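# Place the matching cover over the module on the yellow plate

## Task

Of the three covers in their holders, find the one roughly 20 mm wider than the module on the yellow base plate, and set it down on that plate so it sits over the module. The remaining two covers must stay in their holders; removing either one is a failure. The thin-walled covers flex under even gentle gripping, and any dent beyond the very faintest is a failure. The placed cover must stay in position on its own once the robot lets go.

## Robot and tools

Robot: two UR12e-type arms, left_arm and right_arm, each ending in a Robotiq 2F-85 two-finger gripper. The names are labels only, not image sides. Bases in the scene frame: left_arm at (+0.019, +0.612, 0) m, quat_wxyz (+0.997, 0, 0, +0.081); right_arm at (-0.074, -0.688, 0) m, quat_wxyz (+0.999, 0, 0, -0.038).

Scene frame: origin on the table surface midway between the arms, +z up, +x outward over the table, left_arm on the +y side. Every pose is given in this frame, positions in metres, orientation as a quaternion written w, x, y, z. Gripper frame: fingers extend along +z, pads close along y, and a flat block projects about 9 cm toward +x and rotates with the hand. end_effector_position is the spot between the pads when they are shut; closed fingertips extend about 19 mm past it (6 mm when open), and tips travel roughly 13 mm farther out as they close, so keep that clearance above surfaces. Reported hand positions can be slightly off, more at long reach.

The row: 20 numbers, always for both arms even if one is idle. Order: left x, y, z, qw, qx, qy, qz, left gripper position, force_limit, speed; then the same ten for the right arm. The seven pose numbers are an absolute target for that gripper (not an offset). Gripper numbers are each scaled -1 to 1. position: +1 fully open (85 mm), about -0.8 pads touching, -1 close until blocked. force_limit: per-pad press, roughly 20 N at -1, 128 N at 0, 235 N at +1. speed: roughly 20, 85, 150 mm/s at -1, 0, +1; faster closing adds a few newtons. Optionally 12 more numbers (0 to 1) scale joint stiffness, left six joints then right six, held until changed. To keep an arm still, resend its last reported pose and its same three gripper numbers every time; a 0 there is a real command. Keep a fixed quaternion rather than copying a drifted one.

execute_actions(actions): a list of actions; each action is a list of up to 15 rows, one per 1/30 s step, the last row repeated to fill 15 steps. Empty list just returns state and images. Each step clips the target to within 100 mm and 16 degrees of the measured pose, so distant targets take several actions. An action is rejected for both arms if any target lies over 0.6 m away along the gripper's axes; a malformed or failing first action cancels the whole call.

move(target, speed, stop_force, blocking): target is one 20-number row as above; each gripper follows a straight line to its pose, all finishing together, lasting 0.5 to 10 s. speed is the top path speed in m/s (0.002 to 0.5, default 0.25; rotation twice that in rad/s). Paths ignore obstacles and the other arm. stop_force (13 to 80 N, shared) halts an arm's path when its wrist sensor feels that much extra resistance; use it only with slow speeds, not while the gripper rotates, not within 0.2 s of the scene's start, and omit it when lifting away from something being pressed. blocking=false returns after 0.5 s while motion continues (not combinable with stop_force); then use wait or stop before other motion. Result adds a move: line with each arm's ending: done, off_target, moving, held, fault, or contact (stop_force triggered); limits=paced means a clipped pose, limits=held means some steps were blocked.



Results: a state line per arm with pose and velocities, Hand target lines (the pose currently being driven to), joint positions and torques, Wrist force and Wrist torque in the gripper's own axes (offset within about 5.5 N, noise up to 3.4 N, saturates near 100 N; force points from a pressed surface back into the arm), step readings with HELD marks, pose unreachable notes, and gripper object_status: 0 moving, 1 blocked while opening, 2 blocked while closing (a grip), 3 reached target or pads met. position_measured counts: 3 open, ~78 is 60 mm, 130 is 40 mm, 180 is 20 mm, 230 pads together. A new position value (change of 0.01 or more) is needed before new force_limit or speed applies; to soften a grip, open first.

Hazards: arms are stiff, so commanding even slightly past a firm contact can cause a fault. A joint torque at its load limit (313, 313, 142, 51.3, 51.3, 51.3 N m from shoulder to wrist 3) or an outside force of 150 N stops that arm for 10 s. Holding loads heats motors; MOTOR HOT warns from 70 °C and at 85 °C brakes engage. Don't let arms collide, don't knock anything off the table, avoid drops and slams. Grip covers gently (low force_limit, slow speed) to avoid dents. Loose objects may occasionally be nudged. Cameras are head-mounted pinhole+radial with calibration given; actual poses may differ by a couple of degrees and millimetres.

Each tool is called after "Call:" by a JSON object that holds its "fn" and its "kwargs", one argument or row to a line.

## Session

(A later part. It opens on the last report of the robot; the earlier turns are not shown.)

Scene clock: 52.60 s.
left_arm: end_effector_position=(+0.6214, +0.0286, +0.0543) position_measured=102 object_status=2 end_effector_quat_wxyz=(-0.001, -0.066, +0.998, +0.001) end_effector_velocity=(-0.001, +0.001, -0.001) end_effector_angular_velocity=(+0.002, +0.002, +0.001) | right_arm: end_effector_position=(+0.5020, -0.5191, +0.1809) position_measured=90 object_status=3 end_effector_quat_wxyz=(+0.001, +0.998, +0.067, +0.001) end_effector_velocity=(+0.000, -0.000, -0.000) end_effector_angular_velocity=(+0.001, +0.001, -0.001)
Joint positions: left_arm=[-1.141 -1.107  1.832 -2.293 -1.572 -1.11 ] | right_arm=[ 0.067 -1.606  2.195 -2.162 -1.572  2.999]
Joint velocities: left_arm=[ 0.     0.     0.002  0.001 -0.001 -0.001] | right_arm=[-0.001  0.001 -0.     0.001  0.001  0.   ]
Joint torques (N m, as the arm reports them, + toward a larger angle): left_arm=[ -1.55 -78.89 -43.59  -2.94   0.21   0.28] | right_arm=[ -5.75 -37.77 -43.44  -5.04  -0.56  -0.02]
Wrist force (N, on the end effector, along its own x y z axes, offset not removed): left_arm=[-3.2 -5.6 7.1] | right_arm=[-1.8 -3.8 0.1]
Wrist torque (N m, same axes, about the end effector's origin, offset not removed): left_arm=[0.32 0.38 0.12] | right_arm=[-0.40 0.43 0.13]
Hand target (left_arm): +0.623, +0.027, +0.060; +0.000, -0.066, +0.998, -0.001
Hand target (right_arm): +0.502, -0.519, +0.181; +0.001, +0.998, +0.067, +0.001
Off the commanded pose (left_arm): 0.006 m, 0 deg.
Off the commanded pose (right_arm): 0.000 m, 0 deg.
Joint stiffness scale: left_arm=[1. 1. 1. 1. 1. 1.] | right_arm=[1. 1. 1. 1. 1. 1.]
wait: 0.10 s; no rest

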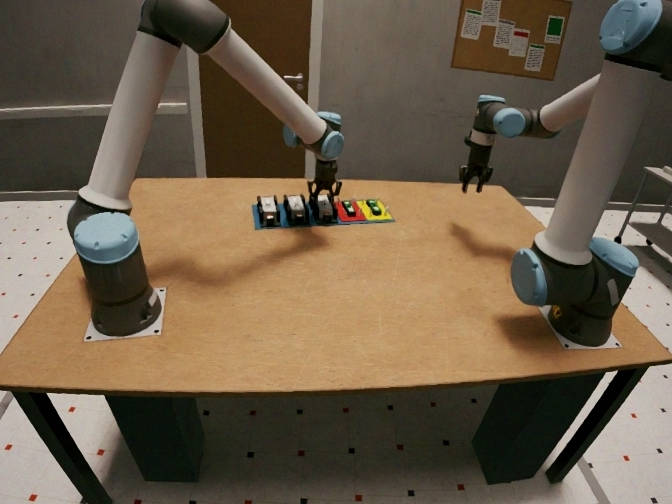

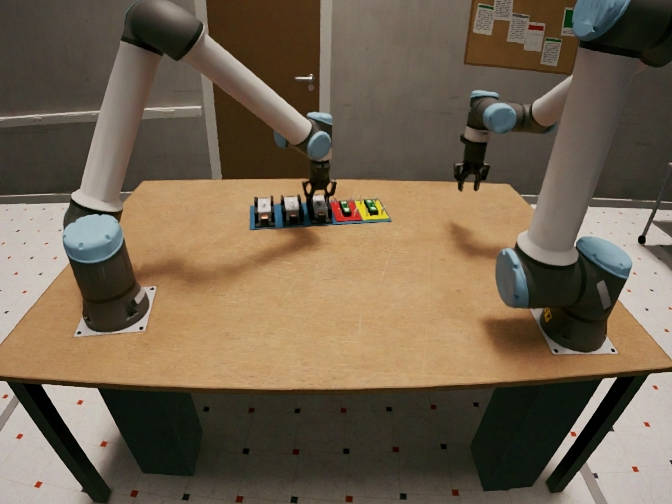

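Call:
{"fn": "execute_actions", "kwargs": {
  "actions": [
    [[0.6214, 0.0286, 0.0543, -0.0007, -0.0663, 0.9978, 0.0012, -1, -1, -1, 0.502, -0.5191, 0.1809, 0.001, 0.998, 0.067, 0.001, 0.31, -1, 0], [0.6214, 0.0286, 0.0543, -0.0007, -0.0663, 0.9978, 0.0012, -1, -1, -1, 0.502, -0.5191, 0.1809, 0.001, 0.998, 0.067, 0.001, 0.31, -1, 0], [0.6214, 0.0286, 0.0543, -0.0007, -0.0663, 0.9978, 0.0012, -1, -1, -1, 0.502, -0.5191, 0.1809, 0.001, 0.998, 0.067, 0.001, 0.31, -1, 0], [0.6214, 0.0286, 0.0543, -0.0007, -0.0663, 0.9978, 0.0012, -1, -1, -1, 0.502, -0.5191, 0.1809, 0.001, 0.998, 0.067, 0.001, 0.31, -1, 0], [0.6214, 0.0286, 0.0543, -0.0007, -0.0663, 0.9978, 0.0012, -1, -1, -1, 0.502, -0.5191, 0.1809, 0.001, 0.998, 0.067, 0.001, 0.31, -1, 0], [0.6214, 0.0286, 0.0543, -0.0007, -0.0663, 0.9978, 0.0012, 0.46, -1, 0, 0.502, -0.5191, 0.1809, 0.001, 0.998, 0.067, 0.001, 0.31, -1, 0]]
  ]
}}

Call:
{"fn": "move", "kwargs": {
  "target": [0.622, 0.0306, 0.042, 0, -0.0663, 0.9978, 0, 0.46, -1, 0, 0.502, -0.5191, 0.1809, 0.001, 0.998, 0.067, 0.001, 0.31, -1, 0],
  "speed": 0.04
}}

Scene clock: 59.07 s.
left_arm: end_effector_position=(+0.6214, +0.0285, +0.0544) position_measured=72 object_status=0 end_effector_quat_wxyz=(-0.001, -0.066, +0.998, +0.001) end_effector_velocity=(+0.001, -0.001, -0.000) end_effector_angular_velocity=(-0.001, -0.001, +0.002) | right_arm: end_effector_position=(+0.5020, -0.5191, +0.1809) position_measured=90 object_status=3 end_effector_quat_wxyz=(+0.001, +0.998, +0.067, +0.001) end_effector_velocity=(-0.000, +0.001, -0.000) end_effector_angular_velocity=(+0.001, +0.001, +0.000)
Joint positions: left_arm=[-1.141 -1.107  1.832 -2.293 -1.572 -1.111] | right_arm=[ 0.067 -1.606  2.195 -2.162 -1.572  2.999]
Joint velocities: left_arm=[ 0.     0.002 -0.001 -0.001  0.    -0.001] | right_arm=[ 0.     0.     0.001  0.     0.001 -0.   ]
Joint torques (N m, as the arm reports them, + toward a larger angle): left_arm=[  0.23 -73.13 -40.46  -5.04   0.64   0.06] | right_arm=[ -2.44 -40.48 -42.68  -5.35  -0.15   0.09]
Wrist force (N, on the end effector, along its own x y z axes, offset not removed): left_arm=[-3.1 0.3 -0.2] | right_arm=[-3.1 -2.0 -0.2]
Wrist torque (N m, same axes, about the end effector's origin, offset not removed): left_arm=[0.14 0.50 0.06] | right_arm=[-0.21 0.63 0.17]
Hand target (left_arm): +0.621, +0.029, +0.054; -0.001, -0.066, +0.998, +0.001
Hand target (right_arm): +0.502, -0.519, +0.181; +0.001, +0.998, +0.067, +0.001
Off the commanded pose (left_arm): 0.000 m, 0 deg.
Off the commanded pose (right_arm): 0.000 m, 0 deg.
Joint stiffness scale: left_arm=[1. 1. 1. 1. 1. 1.] | right_arm=[1. 1. 1. 1. 1. 1.]
Step readings (end_effector_position):
0: left_arm (+0.6214, +0.0286, +0.0543) | right_arm (+0.5020, -0.5191, +0.1809)
1: left_arm (+0.6214, +0.0286, +0.0543) | right_arm (+0.5020, -0.5191, +0.1809)
2: left_arm (+0.6214, +0.0286, +0.0543) | right_arm (+0.5020, -0.5191, +0.1809)
4: left_arm (+0.6214, +0.0285, +0.0543) | right_arm (+0.5020, -0.5191, +0.1809)
8: left_arm (+0.6214, +0.0285, +0.0544) | right_arm (+0.5020, -0.5191, +0.1809)
15: end_effector_position above

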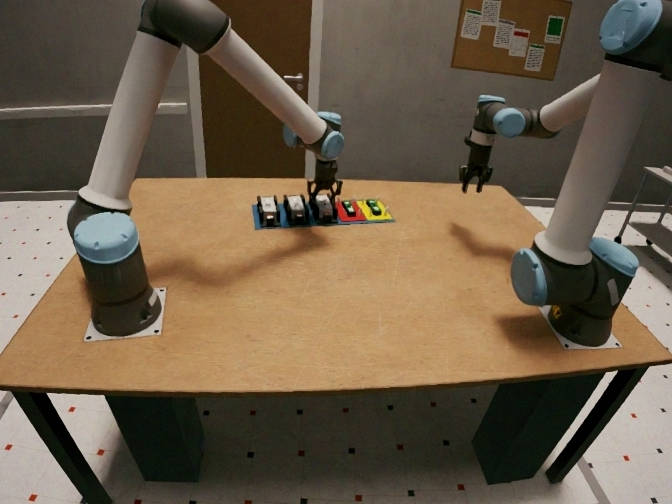

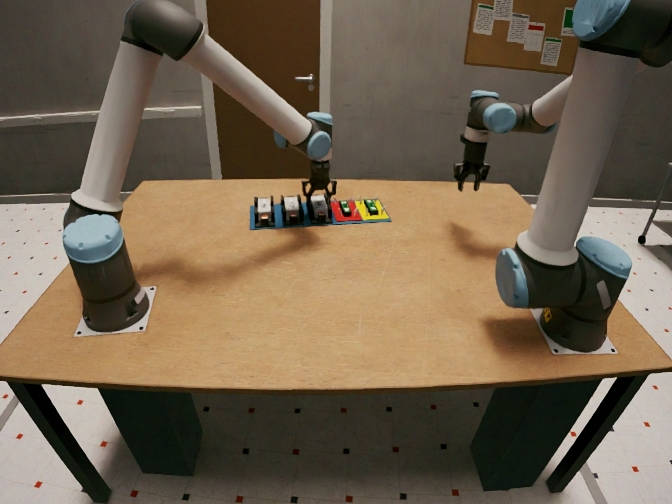

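Scene clock: 59.97 s.
left_arm: end_effector_position=(+0.6218, +0.0279, +0.0449) position_measured=71 object_status=3 end_effector_quat_wxyz=(+0.000, -0.066, +0.998, -0.002) end_effector_velocity=(+0.001, -0.002, +0.000) end_effector_angular_velocity=(-0.004, -0.002, +0.000) | right_arm: end_effector_position=(+0.5020, -0.5191, +0.1809) position_measured=90 object_status=3 end_effector_quat_wxyz=(+0.001, +0.998, +0.067, +0.001) end_effector_velocity=(+0.001, +0.001, +0.001) end_effector_angular_velocity=(+0.001, -0.003, +0.001)
Joint positions: left_arm=[-1.141 -1.097  1.839 -2.317 -1.572 -1.11 ] | right_arm=[ 0.067 -1.606  2.195 -2.162 -1.572  2.999]
Joint velocities: left_arm=[ 0.     0.001 -0.001 -0.004 -0.     0.   ] | right_arm=[ 0.001 -0.002 -0.    -0.001  0.001  0.   ]
Joint torques (N m, as the arm reports them, + toward a larger angle): left_arm=[  0.25 -71.18 -36.59  -5.67   0.28   0.86] | right_arm=[ -3.56 -36.58 -41.39  -5.4   -0.59  -0.43]
Wrist force (N, on the end effector, along its own x y z axes, offset not removed): left_arm=[-4.1 0.3 -1.8] | right_arm=[-1.6 -3.8 1.8]
Wrist torque (N m, same axes, about the end effector's origin, offset not removed): left_arm=[-0.01 0.65 0.20] | right_arm=[-0.45 0.41 0.07]
Hand target (left_arm): +0.622, +0.031, +0.042; -0.000, -0.066, +0.998, +0.000
Hand target (right_arm): +0.502, -0.519, +0.181; +0.001, +0.998, +0.067, +0.001
Off the commanded pose (left_arm): 0.004 m, 0 deg.
Off the commanded pose (right_arm): 0.000 m, 0 deg.
Joint stiffness scale: left_arm=[1. 1. 1. 1. 1. 1.] | right_arm=[1. 1. 1. 1. 1. 1.]
move: off_target (left_arm)

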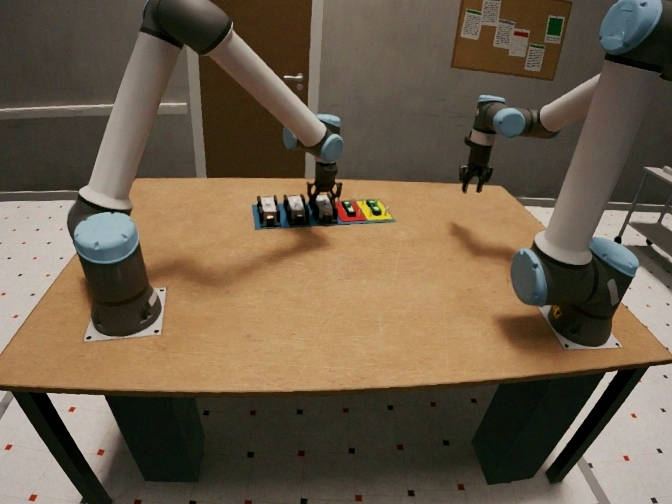

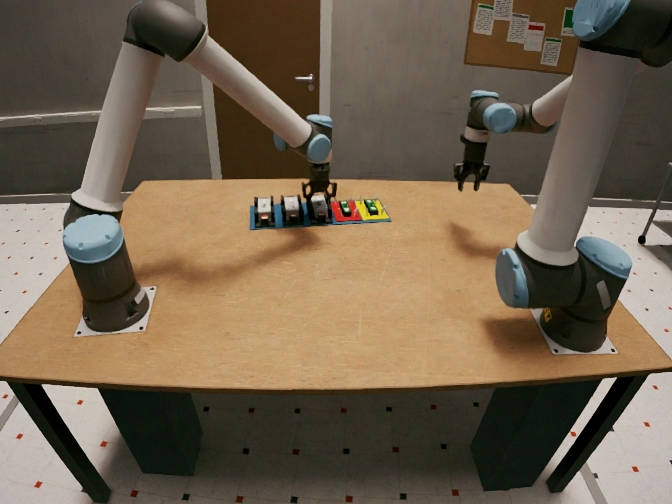

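Call:
{"fn": "execute_actions", "kwargs": {
  "actions": [
    [[0.6212, 0.0287, 0.0445, -0.0004, -0.0663, 0.9978, -0.0003, -1, -0.92, -1, 0.502, -0.5191, 0.1809, 0.001, 0.998, 0.067, 0.001, 0.31, -1, 0]]
  ]
}}

Call:
{"fn": "wait", "kwargs": {
  "seconds": 0.6
}}

Scene clock: 60.97 s.
left_arm: end_effector_position=(+0.6216, +0.0282, +0.0448) position_measured=92 object_status=0 end_effector_quat_wxyz=(+0.000, -0.066, +0.998, -0.001) end_effector_velocity=(-0.001, +0.001, -0.002) end_effector_angular_velocity=(+0.004, +0.003, +0.000) | right_arm: end_effector_position=(+0.5020, -0.5191, +0.1809) position_measured=90 object_status=3 end_effector_quat_wxyz=(+0.001, +0.998, +0.067, +0.001) end_effector_velocity=(-0.000, +0.001, +0.000) end_effector_angular_velocity=(+0.001, -0.000, +0.001)
Joint positions: left_arm=[-1.141 -1.097  1.839 -2.315 -1.572 -1.111] | right_arm=[ 0.067 -1.606  2.195 -2.162 -1.572  2.999]
Joint velocities: left_arm=[-0.     0.001  0.001  0.003 -0.    -0.001] | right_arm=[ 0.001 -0.001  0.     0.     0.001 -0.   ]
Joint torques (N m, as the arm reports them, + toward a larger angle): left_arm=[ -2.14 -72.92 -38.95  -4.61  -0.12  -0.19] | right_arm=[  2.19 -40.75 -41.91  -5.21  -0.34   0.26]
Wrist force (N, on the end effector, along its own x y z axes, offset not removed): left_arm=[-2.9 -0.5 -1.5] | right_arm=[-2.8 -2.9 1.5]
Wrist torque (N m, same axes, about the end effector's origin, offset not removed): left_arm=[-0.11 0.47 0.13] | right_arm=[-0.32 0.61 0.15]
Hand target (left_arm): +0.621, +0.029, +0.044; -0.000, -0.066, +0.998, -0.000
Hand target (right_arm): +0.502, -0.519, +0.181; +0.001, +0.998, +0.067, +0.001
Off the commanded pose (left_arm): 0.001 m, 0 deg.
Off the commanded pose (right_arm): 0.000 m, 0 deg.
Joint stiffness scale: left_arm=[1. 1. 1. 1. 1. 1.] | right_arm=[1. 1. 1. 1. 1. 1.]
Step readings (end_effector_position):
0: left_arm (+0.6219, +0.0277, +0.0450) | right_arm (+0.5020, -0.5191, +0.1809)
1: left_arm (+0.6219, +0.0277, +0.0450) | right_arm (+0.5020, -0.5191, +0.1809)
2: left_arm (+0.6219, +0.0277, +0.0450) | right_arm (+0.5020, -0.5191, +0.1809)
4: left_arm (+0.6219, +0.0277, +0.0450) | right_arm (+0.5020, -0.5191, +0.1809)
8: left_arm (+0.6218, +0.0279, +0.0449) | right_arm (+0.5020, -0.5191, +0.1809)
15: end_effector_position above

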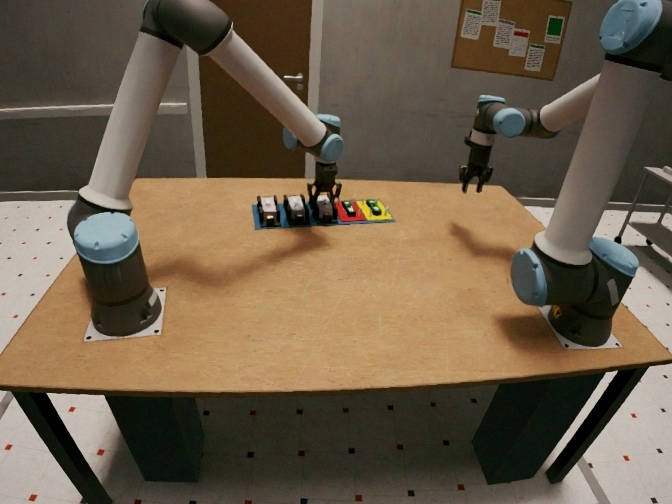

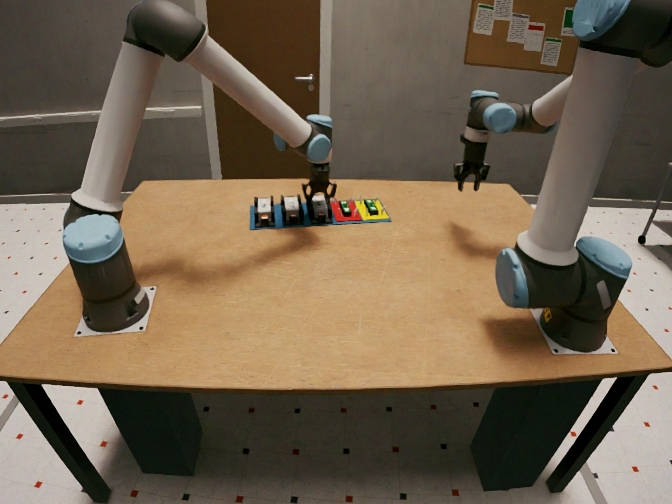

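Scene clock: 61.57 s.
left_arm: end_effector_position=(+0.6216, +0.0282, +0.0452) position_measured=105 object_status=2 end_effector_quat_wxyz=(+0.000, -0.066, +0.998, -0.001) end_effector_velocity=(+0.000, -0.001, +0.001) end_effector_angular_velocity=(-0.002, -0.001, +0.001) | right_arm: end_effector_position=(+0.5020, -0.5191, +0.1809) position_measured=90 object_status=3 end_effector_quat_wxyz=(+0.001, +0.998, +0.067, +0.001) end_effector_velocity=(+0.001, -0.001, +0.001) end_effector_angular_velocity=(+0.001, -0.001, -0.001)
Joint positions: left_arm=[-1.141 -1.097  1.839 -2.315 -1.572 -1.111] | right_arm=[ 0.067 -1.606  2.195 -2.162 -1.572  2.999]
Joint velocities: left_arm=[-0.    -0.001 -0.    -0.001  0.    -0.001] | right_arm=[-0.001 -0.001 -0.001  0.001  0.001 -0.   ]
Joint torques (N m, as the arm reports them, + toward a larger angle): left_arm=[ -0.64 -72.07 -39.23  -4.21  -0.05   0.08] | right_arm=[ -1.67 -37.48 -43.63  -5.36  -0.52   0.  ]
Wrist force (N, on the end effector, along its own x y z axes, offset not removed): left_arm=[-3.4 1.6 -3.9] | right_arm=[-1.1 -2.5 2.3]
Wrist torque (N m, same axes, about the end effector's origin, offset not removed): left_arm=[-0.04 0.61 0.25] | right_arm=[-0.33 0.27 0.13]
Hand target (left_arm): +0.621, +0.029, +0.044; -0.000, -0.066, +0.998, -0.000
Hand target (right_arm): +0.502, -0.519, +0.181; +0.001, +0.998, +0.067, +0.001
Off the commanded pose (left_arm): 0.001 m, 0 deg.
Off the commanded pose (right_arm): 0.000 m, 0 deg.
Joint stiffness scale: left_arm=[1. 1. 1. 1. 1. 1.] | right_arm=[1. 1. 1. 1. 1. 1.]
wait: 0.60 s; at rest by 0.40 s

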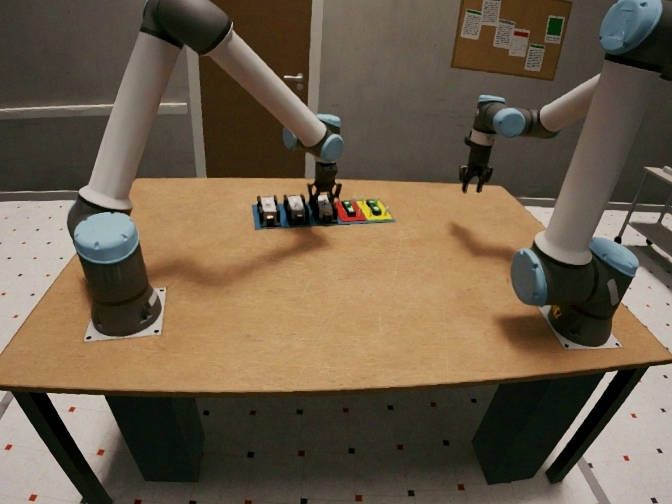

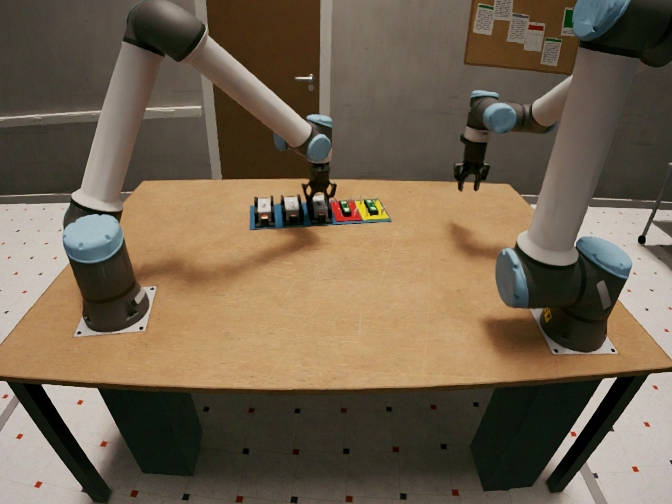

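Call:
{"fn": "execute_actions", "kwargs": {
  "actions": [
    [[0.6222, 0.0274, 0.0467, 0.0008, -0.0663, 0.9978, -0.0024, -1, -0.92, -1, 0.502, -0.5191, 0.1809, 0.001, 0.998, 0.067, 0.001, 0.31, -1, 0], [0.6227, 0.0265, 0.0482, 0.0014, -0.0663, 0.9978, -0.0034, -1, -0.92, -1, 0.502, -0.5191, 0.1809, 0.001, 0.998, 0.067, 0.001, 0.31, -1, 0], [0.6233, 0.0257, 0.0498, 0.002, -0.0663, 0.9978, -0.0044, -1, -0.92, -1, 0.502, -0.5191, 0.1809, 0.001, 0.998, 0.067, 0.001, 0.31, -1, 0], [0.6238, 0.0248, 0.0513, 0.0025, -0.0663, 0.9978, -0.0054, -1, -0.92, -1, 0.502, -0.5191, 0.1809, 0.001, 0.998, 0.067, 0.001, 0.31, -1, 0], [0.6244, 0.024, 0.0528, 0.0031, -0.0663, 0.9978, -0.0064, -1, -0.92, -1, 0.502, -0.5191, 0.1809, 0.001, 0.998, 0.067, 0.001, 0.31, -1, 0]]
  ]
}}

Scene clock: 64.00 s.
left_arm: end_effector_position=(+0.6216, +0.0281, +0.0454) position_measured=105 object_status=2 end_effector_quat_wxyz=(+0.000, -0.066, +0.998, -0.001) end_effector_velocity=(+0.001, -0.000, +0.001) end_effector_angular_velocity=(-0.002, -0.001, -0.000) | right_arm: end_effector_position=(+0.5020, -0.5191, +0.1809) position_measured=90 object_status=3 end_effector_quat_wxyz=(+0.001, +0.998, +0.067, +0.001) end_effector_velocity=(-0.000, +0.001, +0.000) end_effector_angular_velocity=(-0.002, -0.000, +0.002)
Joint positions: left_arm=[-1.141 -1.097  1.839 -2.315 -1.572 -1.111] | right_arm=[ 0.067 -1.606  2.195 -2.162 -1.572  2.999]
Joint velocities: left_arm=[ 0.    -0.001 -0.    -0.001 -0.     0.001] | right_arm=[ 0.002  0.    -0.    -0.    -0.002 -0.   ]
Joint torques (N m, as the arm reports them, + toward a larger angle): left_arm=[ -2.27 -79.02 -45.92  -5.84  -0.09  -0.11] | right_arm=[ -4.88 -37.2  -43.2   -5.27  -0.25  -0.18]
Wrist force (N, on the end effector, along its own x y z axes, offset not removed): left_arm=[-2.8 0.4 4.8] | right_arm=[-2.1 -2.8 -1.6]
Wrist torque (N m, same axes, about the end effector's origin, offset not removed): left_arm=[-0.09 0.41 0.15] | right_arm=[-0.35 0.42 0.07]
Hand target (left_arm): +0.624, +0.024, +0.053; +0.003, -0.066, +0.998, -0.006
Hand target (right_arm): +0.502, -0.519, +0.181; +0.001, +0.998, +0.067, +0.001
Off the commanded pose (left_arm): 0.009 m, 1 deg.
Off the commanded pose (right_arm): 0.000 m, 0 deg.
Joint stiffness scale: left_arm=[1. 1. 1. 1. 1. 1.] | right_arm=[1. 1. 1. 1. 1. 1.]
Step readings (end_effector_position):
0: left_arm (+0.6216, +0.0282, +0.0452) | right_arm (+0.5020, -0.5191, +0.1809)
1: left_arm (+0.6216, +0.0282, +0.0452) | right_arm (+0.5020, -0.5191, +0.1809)
2: left_arm (+0.6216, +0.0282, +0.0452) | right_arm (+0.5020, -0.5191, +0.1809)
4: left_arm (+0.6216, +0.0282, +0.0452) | right_arm (+0.5020, -0.5191, +0.1809)
8: left_arm (+0.6216, +0.0281, +0.0453) | right_arm (+0.5020, -0.5191, +0.1809)
15: end_effector_position above

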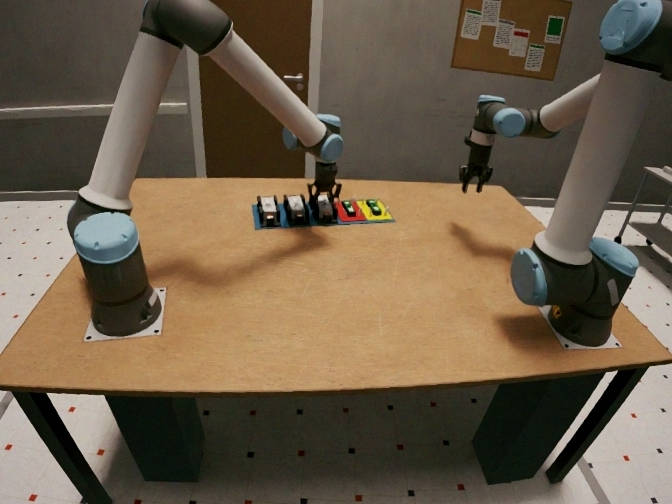

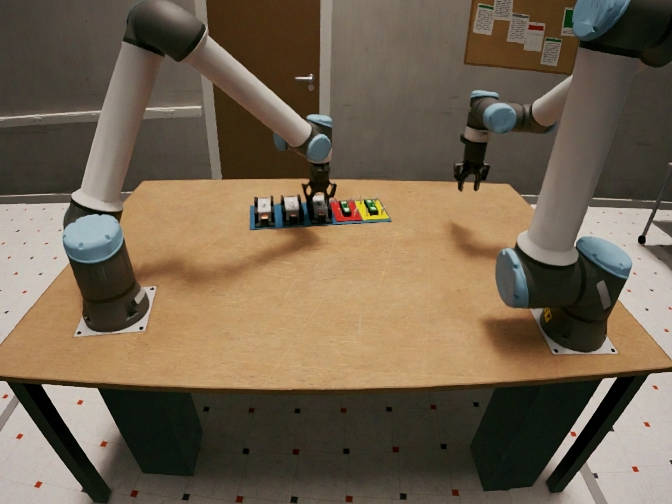

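Call:
{"fn": "execute_actions", "kwargs": {
  "actions": [
    [[0.6247, 0.0235, 0.054, 0.0035, -0.0663, 0.9978, -0.007, -1, -0.92, -1, 0.502, -0.5191, 0.1809, 0.001, 0.998, 0.067, 0.001, 0.31, -1, 0], [0.6251, 0.023, 0.0553, 0.0039, -0.0663, 0.9978, -0.0077, -1, -0.92, -1, 0.502, -0.5191, 0.1809, 0.001, 0.998, 0.067, 0.001, 0.31, -1, 0], [0.6254, 0.0225, 0.0566, 0.0043, -0.0663, 0.9978, -0.0083, -1, -0.92, -1, 0.502, -0.5191, 0.1809, 0.001, 0.998, 0.067, 0.001, 0.31, -1, 0]]
  ]
}}

Scene clock: 65.07 s.
left_arm: end_effector_position=(+0.6216, +0.0282, +0.0455) position_measured=105 object_status=2 end_effector_quat_wxyz=(+0.000, -0.066, +0.998, -0.001) end_effector_velocity=(+0.000, -0.001, +0.000) end_effector_angular_velocity=(-0.001, +0.000, +0.001) | right_arm: end_effector_position=(+0.5020, -0.5191, +0.1809) position_measured=90 object_status=3 end_effector_quat_wxyz=(+0.001, +0.998, +0.067, +0.001) end_effector_velocity=(+0.000, -0.000, +0.000) end_effector_angular_velocity=(-0.001, -0.001, -0.000)
Joint positions: left_arm=[-1.141 -1.098  1.839 -2.315 -1.572 -1.111] | right_arm=[ 0.067 -1.606  2.195 -2.162 -1.572  2.999]
Joint velocities: left_arm=[ 0.     0.001 -0.001  0.    -0.001 -0.001] | right_arm=[-0.    -0.    -0.    -0.    -0.001  0.   ]
Joint torques (N m, as the arm reports them, + toward a larger angle): left_arm=[ -2.72 -83.77 -48.12  -5.16  -0.02   0.07] | right_arm=[ -3.33 -40.72 -42.51  -5.22  -0.72  -0.11]
Wrist force (N, on the end effector, along its own x y z axes, offset not removed): left_arm=[-1.8 -0.8 9.0] | right_arm=[-1.6 -1.9 0.0]
Wrist torque (N m, same axes, about the end effector's origin, offset not removed): left_arm=[-0.12 0.22 0.21] | right_arm=[-0.12 0.32 0.12]
Hand target (left_arm): +0.625, +0.023, +0.057; +0.004, -0.066, +0.998, -0.008
Hand target (right_arm): +0.502, -0.519, +0.181; +0.001, +0.998, +0.067, +0.001
Off the commanded pose (left_arm): 0.013 m, 1 deg.
Off the commanded pose (right_arm): 0.000 m, 0 deg.
Joint stiffness scale: left_arm=[1. 1. 1. 1. 1. 1.] | right_arm=[1. 1. 1. 1. 1. 1.]
Step readings (end_effector_position):
0: left_arm (+0.6216, +0.0281, +0.0454) | right_arm (+0.5020, -0.5191, +0.1809)
1: left_arm (+0.6216, +0.0281, +0.0454) | right_arm (+0.5020, -0.5191, +0.1809)
2: left_arm (+0.6216, +0.0281, +0.0454) | right_arm (+0.5020, -0.5191, +0.1809)
4: left_arm (+0.6216, +0.0281, +0.0455) | right_arm (+0.5020, -0.5191, +0.1809)
8: left_arm (+0.6216, +0.0281, +0.0455) | right_arm (+0.5020, -0.5191, +0.1809)
15: end_effector_position above

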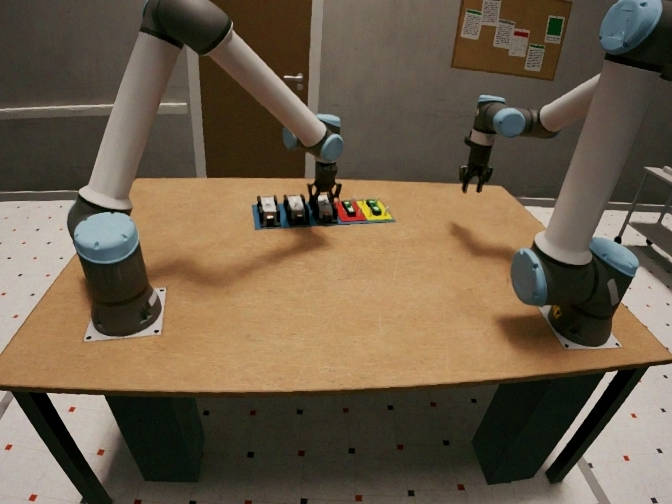

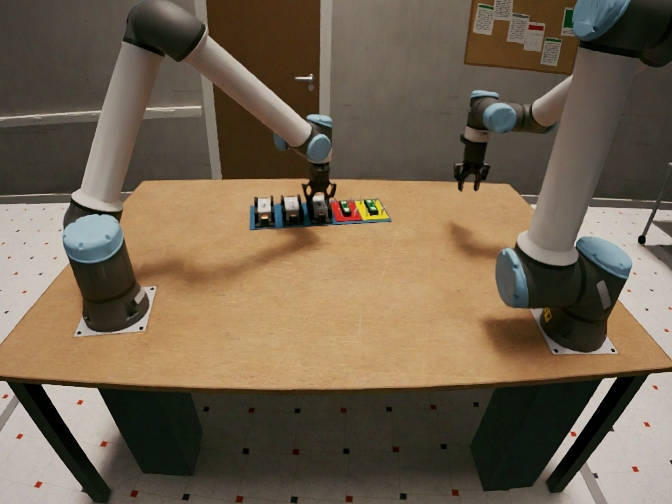

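Call:
{"fn": "execute_actions", "kwargs": {
  "actions": [
    [[0.6258, 0.022, 0.0577, 0.0047, -0.0663, 0.9978, -0.0091, -1, -0.92, -1, 0.502, -0.5191, 0.1809, 0.001, 0.998, 0.067, 0.001, 0.31, -1, 0], [0.6261, 0.0214, 0.0587, 0.0052, -0.0663, 0.9978, -0.0099, -1, -0.92, -1, 0.502, -0.5191, 0.1809, 0.001, 0.998, 0.067, 0.001, 0.31, -1, 0]]
  ]
}}

Scene clock: 66.00 s.
left_arm: end_effector_position=(+0.6216, +0.0281, +0.0456) position_measured=105 object_status=2 end_effector_quat_wxyz=(+0.000, -0.066, +0.998, -0.001) end_effector_velocity=(+0.000, -0.001, +0.001) end_effector_angular_velocity=(-0.002, -0.000, -0.001) | right_arm: end_effector_position=(+0.5020, -0.5191, +0.1809) position_measured=90 object_status=3 end_effector_quat_wxyz=(+0.001, +0.998, +0.067, +0.001) end_effector_velocity=(-0.001, +0.000, -0.001) end_effector_angular_velocity=(-0.000, +0.003, +0.000)
Joint positions: left_arm=[-1.141 -1.098  1.839 -2.315 -1.572 -1.111] | right_arm=[ 0.067 -1.606  2.195 -2.162 -1.572  2.999]
Joint velocities: left_arm=[ 0.     0.    -0.002 -0.    -0.001  0.001] | right_arm=[ 0.     0.001  0.001  0.001 -0.     0.   ]
Joint torques (N m, as the arm reports them, + toward a larger angle): left_arm=[ -2.33 -83.46 -49.98  -5.78   0.34  -0.11] | right_arm=[ -0.43 -38.07 -41.96  -5.52  -0.32  -0.03]
Wrist force (N, on the end effector, along its own x y z axes, offset not removed): left_arm=[-3.0 0.1 11.1] | right_arm=[-0.6 -2.2 2.3]
Wrist torque (N m, same axes, about the end effector's origin, offset not removed): left_arm=[0.14 0.45 0.18] | right_arm=[-0.19 0.13 0.13]
Hand target (left_arm): +0.626, +0.022, +0.059; +0.005, -0.066, +0.998, -0.010
Hand target (right_arm): +0.502, -0.519, +0.181; +0.001, +0.998, +0.067, +0.001
Off the commanded pose (left_arm): 0.015 m, 1 deg.
Off the commanded pose (right_arm): 0.000 m, 0 deg.
Joint stiffness scale: left_arm=[1. 1. 1. 1. 1. 1.] | right_arm=[1. 1. 1. 1. 1. 1.]
Step readings (end_effector_position):
0: left_arm (+0.6216, +0.0282, +0.0455) | right_arm (+0.5020, -0.5191, +0.1809)
1: left_arm (+0.6216, +0.0282, +0.0455) | right_arm (+0.5020, -0.5191, +0.1809)
2: left_arm (+0.6216, +0.0282, +0.0455) | right_arm (+0.5020, -0.5191, +0.1809)
4: left_arm (+0.6216, +0.0281, +0.0455) | right_arm (+0.5020, -0.5191, +0.1809)
8: left_arm (+0.6216, +0.0281, +0.0456) | right_arm (+0.5020, -0.5191, +0.1809)
15: end_effector_position above

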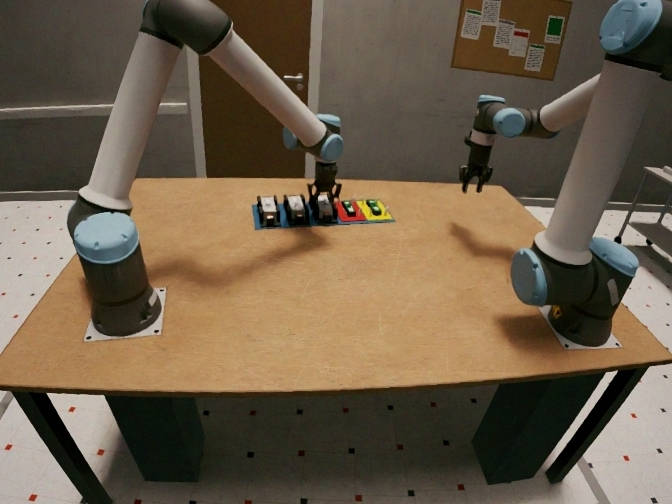

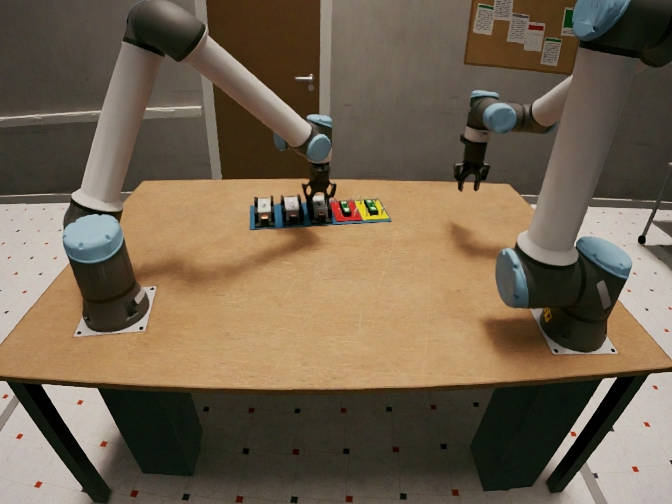

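Call:
{"fn": "execute_actions", "kwargs": {
  "actions": [
    [[0.6265, 0.0209, 0.0598, 0.0056, -0.0663, 0.9978, -0.0107, -1, -0.92, -1, 0.502, -0.5191, 0.1809, 0.001, 0.998, 0.067, 0.001, 0.31, -1, 0], [0.6268, 0.0203, 0.0608, 0.0061, -0.0663, 0.9978, -0.0115, -1, -0.92, -1, 0.502, -0.5191, 0.1809, 0.001, 0.998, 0.067, 0.001, 0.31, -1, 0]]
  ]
}}

Scene clock: 66.90 s.
left_arm: end_effector_position=(+0.6217, +0.0280, +0.0474) position_measured=105 object_status=2 end_effector_quat_wxyz=(+0.001, -0.066, +0.998, -0.002) end_effector_velocity=(+0.000, +0.000, +0.000) end_effector_angular_velocity=(-0.000, +0.000, +0.002) | right_arm: end_effector_position=(+0.5020, -0.5191, +0.1809) position_measured=90 object_status=3 end_effector_quat_wxyz=(+0.001, +0.998, +0.067, +0.001) end_effector_velocity=(-0.001, +0.000, -0.000) end_effector_angular_velocity=(+0.001, +0.001, +0.000)
Joint positions: left_arm=[-1.141 -1.1    1.839 -2.314 -1.572 -1.111] | right_arm=[ 0.067 -1.606  2.195 -2.162 -1.572  2.999]
Joint velocities: left_arm=[ 0.001 -0.    -0.     0.    -0.    -0.001] | right_arm=[ 0.     0.     0.001  0.001  0.001 -0.   ]
Joint torques (N m, as the arm reports them, + toward a larger angle): left_arm=[ -1.59 -85.6  -50.74  -6.83   0.18  -0.18] | right_arm=[ -1.33 -40.03 -42.81  -5.34  -0.53  -0.07]
Wrist force (N, on the end effector, along its own x y z axes, offset not removed): left_arm=[-2.6 1.7 12.4] | right_arm=[-1.2 -2.9 0.6]
Wrist torque (N m, same axes, about the end effector's origin, offset not removed): left_arm=[-0.21 0.44 0.25] | right_arm=[-0.29 0.34 0.12]
Hand target (left_arm): +0.627, +0.020, +0.061; +0.006, -0.066, +0.998, -0.011
Hand target (right_arm): +0.502, -0.519, +0.181; +0.001, +0.998, +0.067, +0.001
Off the commanded pose (left_arm): 0.016 m, 1 deg.
Off the commanded pose (right_arm): 0.000 m, 0 deg.
Joint stiffness scale: left_arm=[1. 1. 1. 1. 1. 1.] | right_arm=[1. 1. 1. 1. 1. 1.]
Step readings (end_effector_position):
0: left_arm (+0.6216, +0.0281, +0.0456) | right_arm (+0.5020, -0.5191, +0.1809)
1: left_arm (+0.6216, +0.0281, +0.0456) | right_arm (+0.5020, -0.5191, +0.1809)
2: left_arm (+0.6216, +0.0281, +0.0456) | right_arm (+0.5020, -0.5191, +0.1809)
4: left_arm (+0.6217, +0.0281, +0.0457) | right_arm (+0.5020, -0.5191, +0.1809)
8: left_arm (+0.6217, +0.0280, +0.0467) | right_arm (+0.5020, -0.5191, +0.1809)
15: end_effector_position above

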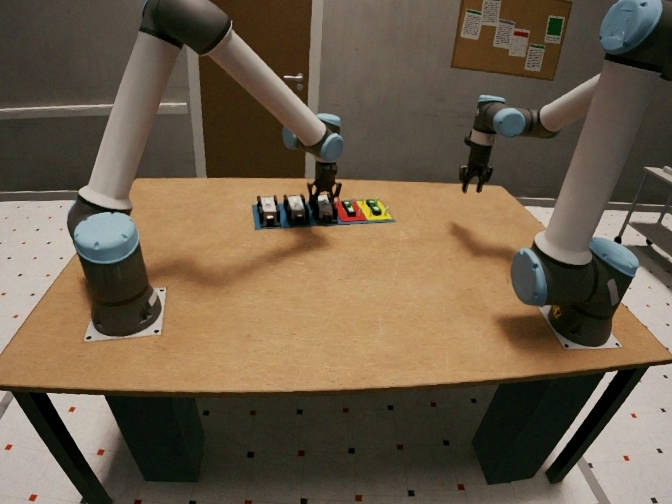

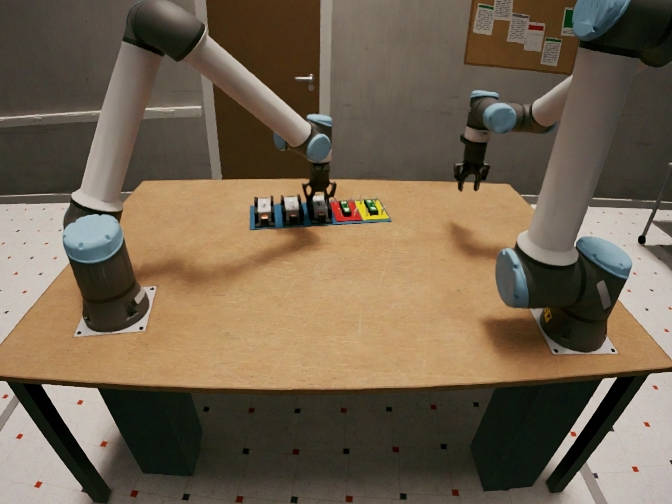

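Call:
{"fn": "zoom_image", "kwargs": {
  "camera": "cam_head_left",
  "region": [312, 198, 342, 226]
}}

Call:
{"fn": "zoom_image", "kwargs": {
  "camera": "cam_head_right",
  "region": [295, 180, 345, 230]
}}

Region (312, 198, 342, 226) of cam_head_left's 672x504 image, scaled by 16.800, with more detail than that image has; it fills the top 470 rows of this view, and the rest is white.

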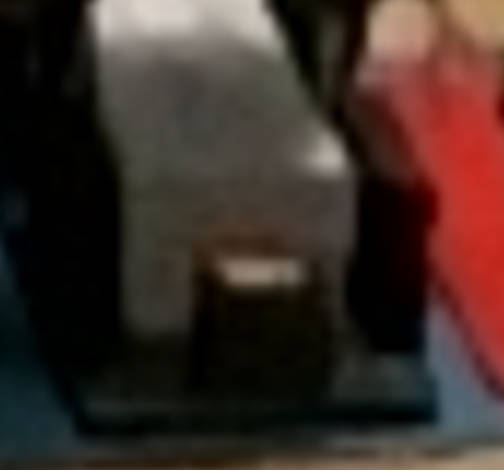

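Region (295, 180, 345, 230) of cam_head_right's 672x504 image, scaled by 10.080, with more detail than that image has.

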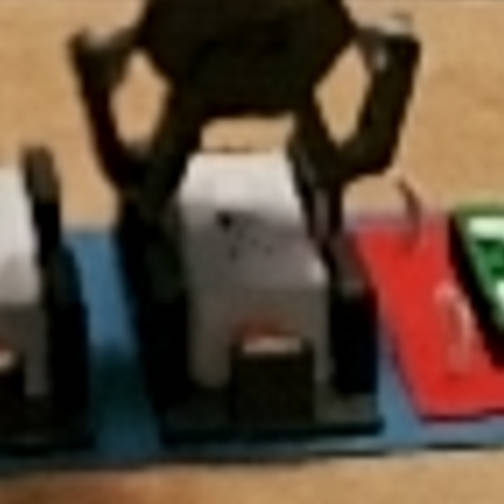

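Call:
{"fn": "execute_actions", "kwargs": {
  "actions": [
    [[0.6261, 0.0216, 0.0603, 0.0051, -0.0663, 0.9978, -0.0098, 0.155, -0.85, -1, 0.502, -0.5191, 0.1809, 0.001, 0.998, 0.067, 0.001, 0.31, -1, 0]]
  ]
}}

Scene clock: 69.30 s.
left_arm: end_effector_position=(+0.6216, +0.0282, +0.0476) position_measured=107 object_status=2 end_effector_quat_wxyz=(+0.000, -0.066, +0.998, -0.002) end_effector_velocity=(-0.001, +0.002, -0.001) end_effector_angular_velocity=(+0.004, +0.002, +0.000) | right_arm: end_effector_position=(+0.5020, -0.5191, +0.1809) position_measured=90 object_status=3 end_effector_quat_wxyz=(+0.001, +0.998, +0.067, +0.001) end_effector_velocity=(+0.000, +0.000, +0.000) end_effector_angular_velocity=(+0.002, -0.001, -0.001)
Joint positions: left_arm=[-1.141 -1.1    1.839 -2.313 -1.572 -1.111] | right_arm=[ 0.067 -1.606  2.195 -2.162 -1.572  2.999]
Joint velocities: left_arm=[-0.    -0.     0.002  0.003  0.    -0.   ] | right_arm=[-0.001 -0.001 -0.    -0.001  0.002 -0.   ]
Joint torques (N m, as the arm reports them, + toward a larger angle): left_arm=[ -1.68 -84.07 -49.34  -5.64   0.18   0.36] | right_arm=[ -1.72 -38.93 -42.58  -5.    -0.42   0.27]
Wrist force (N, on the end effector, along its own x y z axes, offset not removed): left_arm=[-3.0 -1.3 12.1] | right_arm=[-0.6 -3.6 1.4]
Wrist torque (N m, same axes, about the end effector's origin, offset not removed): left_arm=[-0.03 0.33 0.20] | right_arm=[-0.42 0.13 0.08]
Hand target (left_arm): +0.626, +0.022, +0.060; +0.005, -0.066, +0.998, -0.010
Hand target (right_arm): +0.502, -0.519, +0.181; +0.001, +0.998, +0.067, +0.001
Off the commanded pose (left_arm): 0.015 m, 1 deg.
Off the commanded pose (right_arm): 0.000 m, 0 deg.
Joint stiffness scale: left_arm=[1. 1. 1. 1. 1. 1.] | right_arm=[1. 1. 1. 1. 1. 1.]
Step readings (end_effector_position):
0: left_arm (+0.6217, +0.0280, +0.0474) | right_arm (+0.5020, -0.5191, +0.1809)
1: left_arm (+0.6217, +0.0280, +0.0474) | right_arm (+0.5020, -0.5191, +0.1809)
2: left_arm (+0.6217, +0.0280, +0.0474) | right_arm (+0.5020, -0.5191, +0.1809)
4: left_arm (+0.6217, +0.0281, +0.0475) | right_arm (+0.5020, -0.5191, +0.1809)
8: left_arm (+0.6216, +0.0281, +0.0476) | right_arm (+0.5020, -0.5191, +0.1809)
15: end_effector_position above

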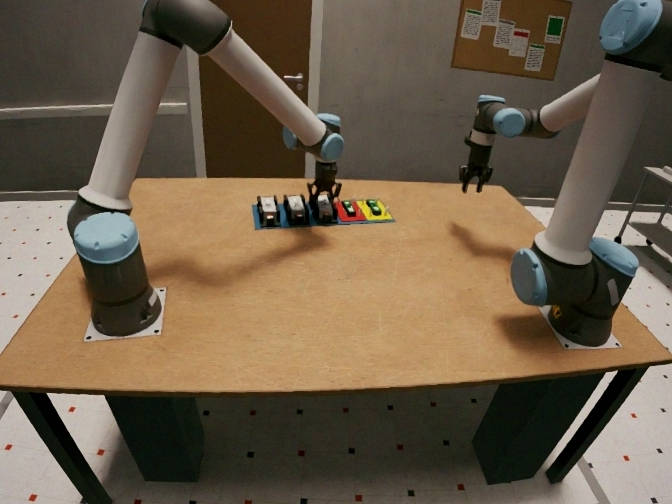

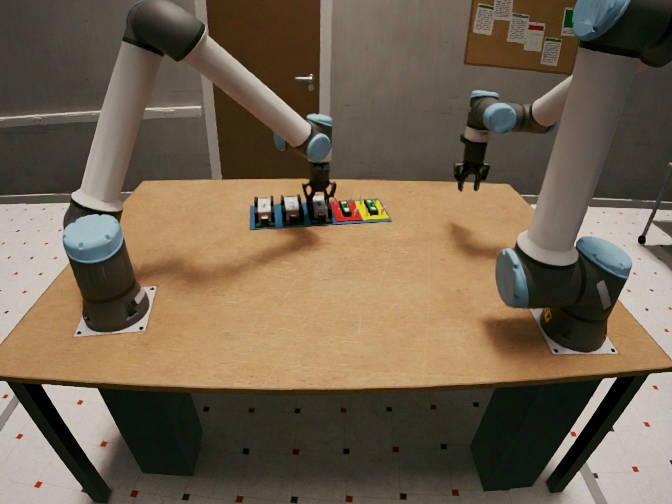

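Call:
{"fn": "execute_actions", "kwargs": {
  "actions": [
    [[0.6264, 0.0211, 0.0612, 0.0055, -0.0663, 0.9978, -0.0104, 0.155, -0.85, -1, 0.502, -0.5191, 0.1809, 0.001, 0.998, 0.067, 0.001, 0.31, -1, 0], [0.6267, 0.0207, 0.0622, 0.0058, -0.0663, 0.9978, -0.0111, 0.155, -0.85, -1, 0.502, -0.5191, 0.1809, 0.001, 0.998, 0.067, 0.001, 0.31, -1, 0], [0.627, 0.0202, 0.0631, 0.0062, -0.0663, 0.9978, -0.0117, 0.155, -0.85, -1, 0.502, -0.5191, 0.1809, 0.001, 0.998, 0.067, 0.001, 0.31, -1, 0]]
  ]
}}

Scene clock: 70.30 s.
left_arm: end_effector_position=(+0.6217, +0.0281, +0.0478) position_measured=107 object_status=2 end_effector_quat_wxyz=(+0.000, -0.066, +0.998, -0.002) end_effector_velocity=(+0.000, +0.000, -0.002) end_effector_angular_velocity=(+0.003, +0.001, -0.000) | right_arm: end_effector_position=(+0.5020, -0.5191, +0.1809) position_measured=90 object_status=3 end_effector_quat_wxyz=(+0.001, +0.998, +0.067, +0.001) end_effector_velocity=(-0.000, +0.001, -0.000) end_effector_angular_velocity=(+0.001, +0.001, +0.001)
Joint positions: left_arm=[-1.141 -1.1    1.839 -2.312 -1.572 -1.111] | right_arm=[ 0.067 -1.606  2.195 -2.162 -1.572  2.999]
Joint velocities: left_arm=[ 0.     0.002 -0.001  0.002  0.     0.   ] | right_arm=[ 0.001  0.     0.     0.     0.001 -0.   ]
Joint torques (N m, as the arm reports them, + toward a larger angle): left_arm=[  0.27 -83.79 -51.4   -6.01   0.23   0.  ] | right_arm=[ -2.62 -40.35 -43.05  -5.14  -0.43   0.08]
Wrist force (N, on the end effector, along its own x y z axes, offset not removed): left_arm=[-4.1 -2.1 15.5] | right_arm=[-2.0 -3.2 -0.5]
Wrist torque (N m, same axes, about the end effector's origin, offset not removed): left_arm=[-0.40 0.54 0.25] | right_arm=[-0.41 0.38 0.12]
Hand target (left_arm): +0.627, +0.020, +0.063; +0.006, -0.066, +0.998, -0.012
Hand target (right_arm): +0.502, -0.519, +0.181; +0.001, +0.998, +0.067, +0.001
Off the commanded pose (left_arm): 0.018 m, 1 deg.
Off the commanded pose (right_arm): 0.000 m, 0 deg.
Joint stiffness scale: left_arm=[1. 1. 1. 1. 1. 1.] | right_arm=[1. 1. 1. 1. 1. 1.]
Step readings (end_effector_position):
0: left_arm (+0.6216, +0.0282, +0.0476) | right_arm (+0.5020, -0.5191, +0.1809)
1: left_arm (+0.6216, +0.0282, +0.0476) | right_arm (+0.5020, -0.5191, +0.1809)
2: left_arm (+0.6216, +0.0282, +0.0476) | right_arm (+0.5020, -0.5191, +0.1809)
4: left_arm (+0.6216, +0.0281, +0.0476) | right_arm (+0.5020, -0.5191, +0.1809)
8: left_arm (+0.6216, +0.0281, +0.0476) | right_arm (+0.5020, -0.5191, +0.1809)
15: end_effector_position above

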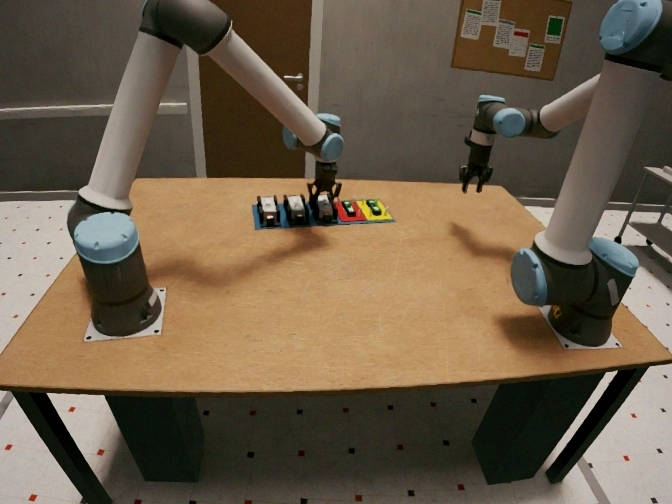

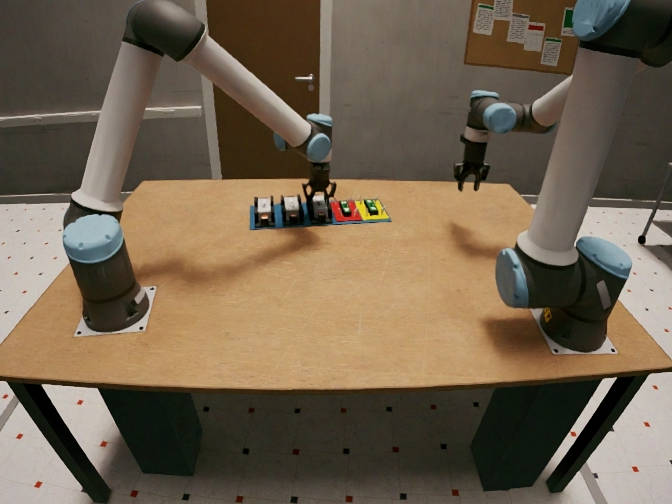

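Call:
{"fn": "execute_actions", "kwargs": {
  "actions": [
    [[0.627, 0.0202, 0.0631, 0.0062, -0.0663, 0.9978, -0.0117, 0.143, -0.80, -1, 0.502, -0.5191, 0.1809, 0.001, 0.998, 0.067, 0.001, 0.31, -1, 0]]
  ]
}}

Scene clock: 71.23 s.
left_arm: end_effector_position=(+0.6217, +0.0281, +0.0479) position_measured=108 object_status=2 end_effector_quat_wxyz=(+0.000, -0.066, +0.998, -0.002) end_effector_velocity=(+0.002, -0.002, +0.002) end_effector_angular_velocity=(-0.004, -0.003, +0.001) | right_arm: end_effector_position=(+0.5020, -0.5191, +0.1809) position_measured=90 object_status=3 end_effector_quat_wxyz=(+0.001, +0.998, +0.067, +0.001) end_effector_velocity=(-0.001, +0.001, +0.000) end_effector_angular_velocity=(+0.001, +0.000, +0.000)
Joint positions: left_arm=[-1.141 -1.1    1.839 -2.312 -1.572 -1.111] | right_arm=[ 0.067 -1.606  2.195 -2.162 -1.572  2.999]
Joint velocities: left_arm=[ 0.    -0.    -0.003 -0.001  0.    -0.   ] | right_arm=[ 0.001 -0.001  0.001  0.001  0.001  0.   ]
Joint torques (N m, as the arm reports them, + toward a larger angle): left_arm=[ -1.09 -86.77 -50.95  -6.1   -0.1   -0.06] | right_arm=[ -4.3  -40.36 -42.91  -5.06  -0.79  -0.44]
Wrist force (N, on the end effector, along its own x y z axes, offset not removed): left_arm=[-0.3 -0.3 16.6] | right_arm=[-1.3 -2.6 -0.5]
Wrist torque (N m, same axes, about the end effector's origin, offset not removed): left_arm=[-0.06 -0.04 0.21] | right_arm=[-0.31 0.39 0.13]
Hand target (left_arm): +0.627, +0.020, +0.063; +0.006, -0.066, +0.998, -0.012
Hand target (right_arm): +0.502, -0.519, +0.181; +0.001, +0.998, +0.067, +0.001
Off the commanded pose (left_arm): 0.018 m, 1 deg.
Off the commanded pose (right_arm): 0.000 m, 0 deg.
Joint stiffness scale: left_arm=[1. 1. 1. 1. 1. 1.] | right_arm=[1. 1. 1. 1. 1. 1.]
Step readings (end_effector_position):
0: left_arm (+0.6217, +0.0281, +0.0478) | right_arm (+0.5020, -0.5191, +0.1809)
1: left_arm (+0.6217, +0.0281, +0.0478) | right_arm (+0.5020, -0.5191, +0.1809)
2: left_arm (+0.6217, +0.0281, +0.0478) | right_arm (+0.5020, -0.5191, +0.1809)
4: left_arm (+0.6217, +0.0281, +0.0479) | right_arm (+0.5020, -0.5191, +0.1809)
8: left_arm (+0.6217, +0.0281, +0.0479) | right_arm (+0.5020, -0.5191, +0.1809)
15: end_effector_position above

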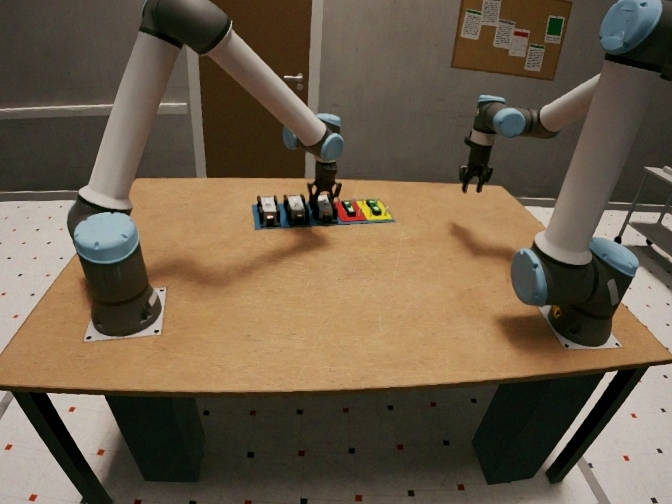

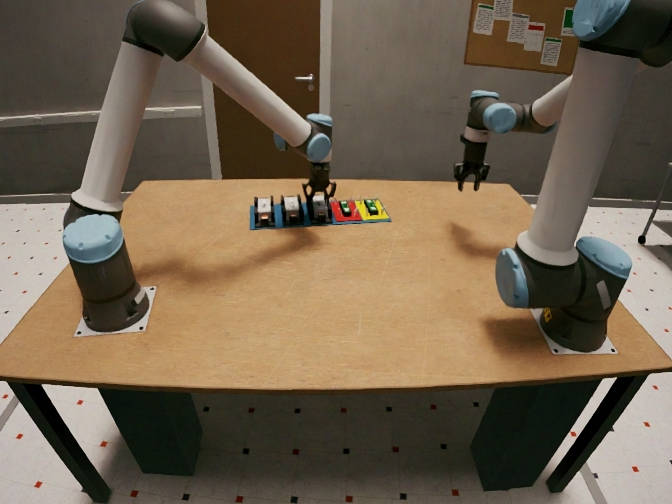

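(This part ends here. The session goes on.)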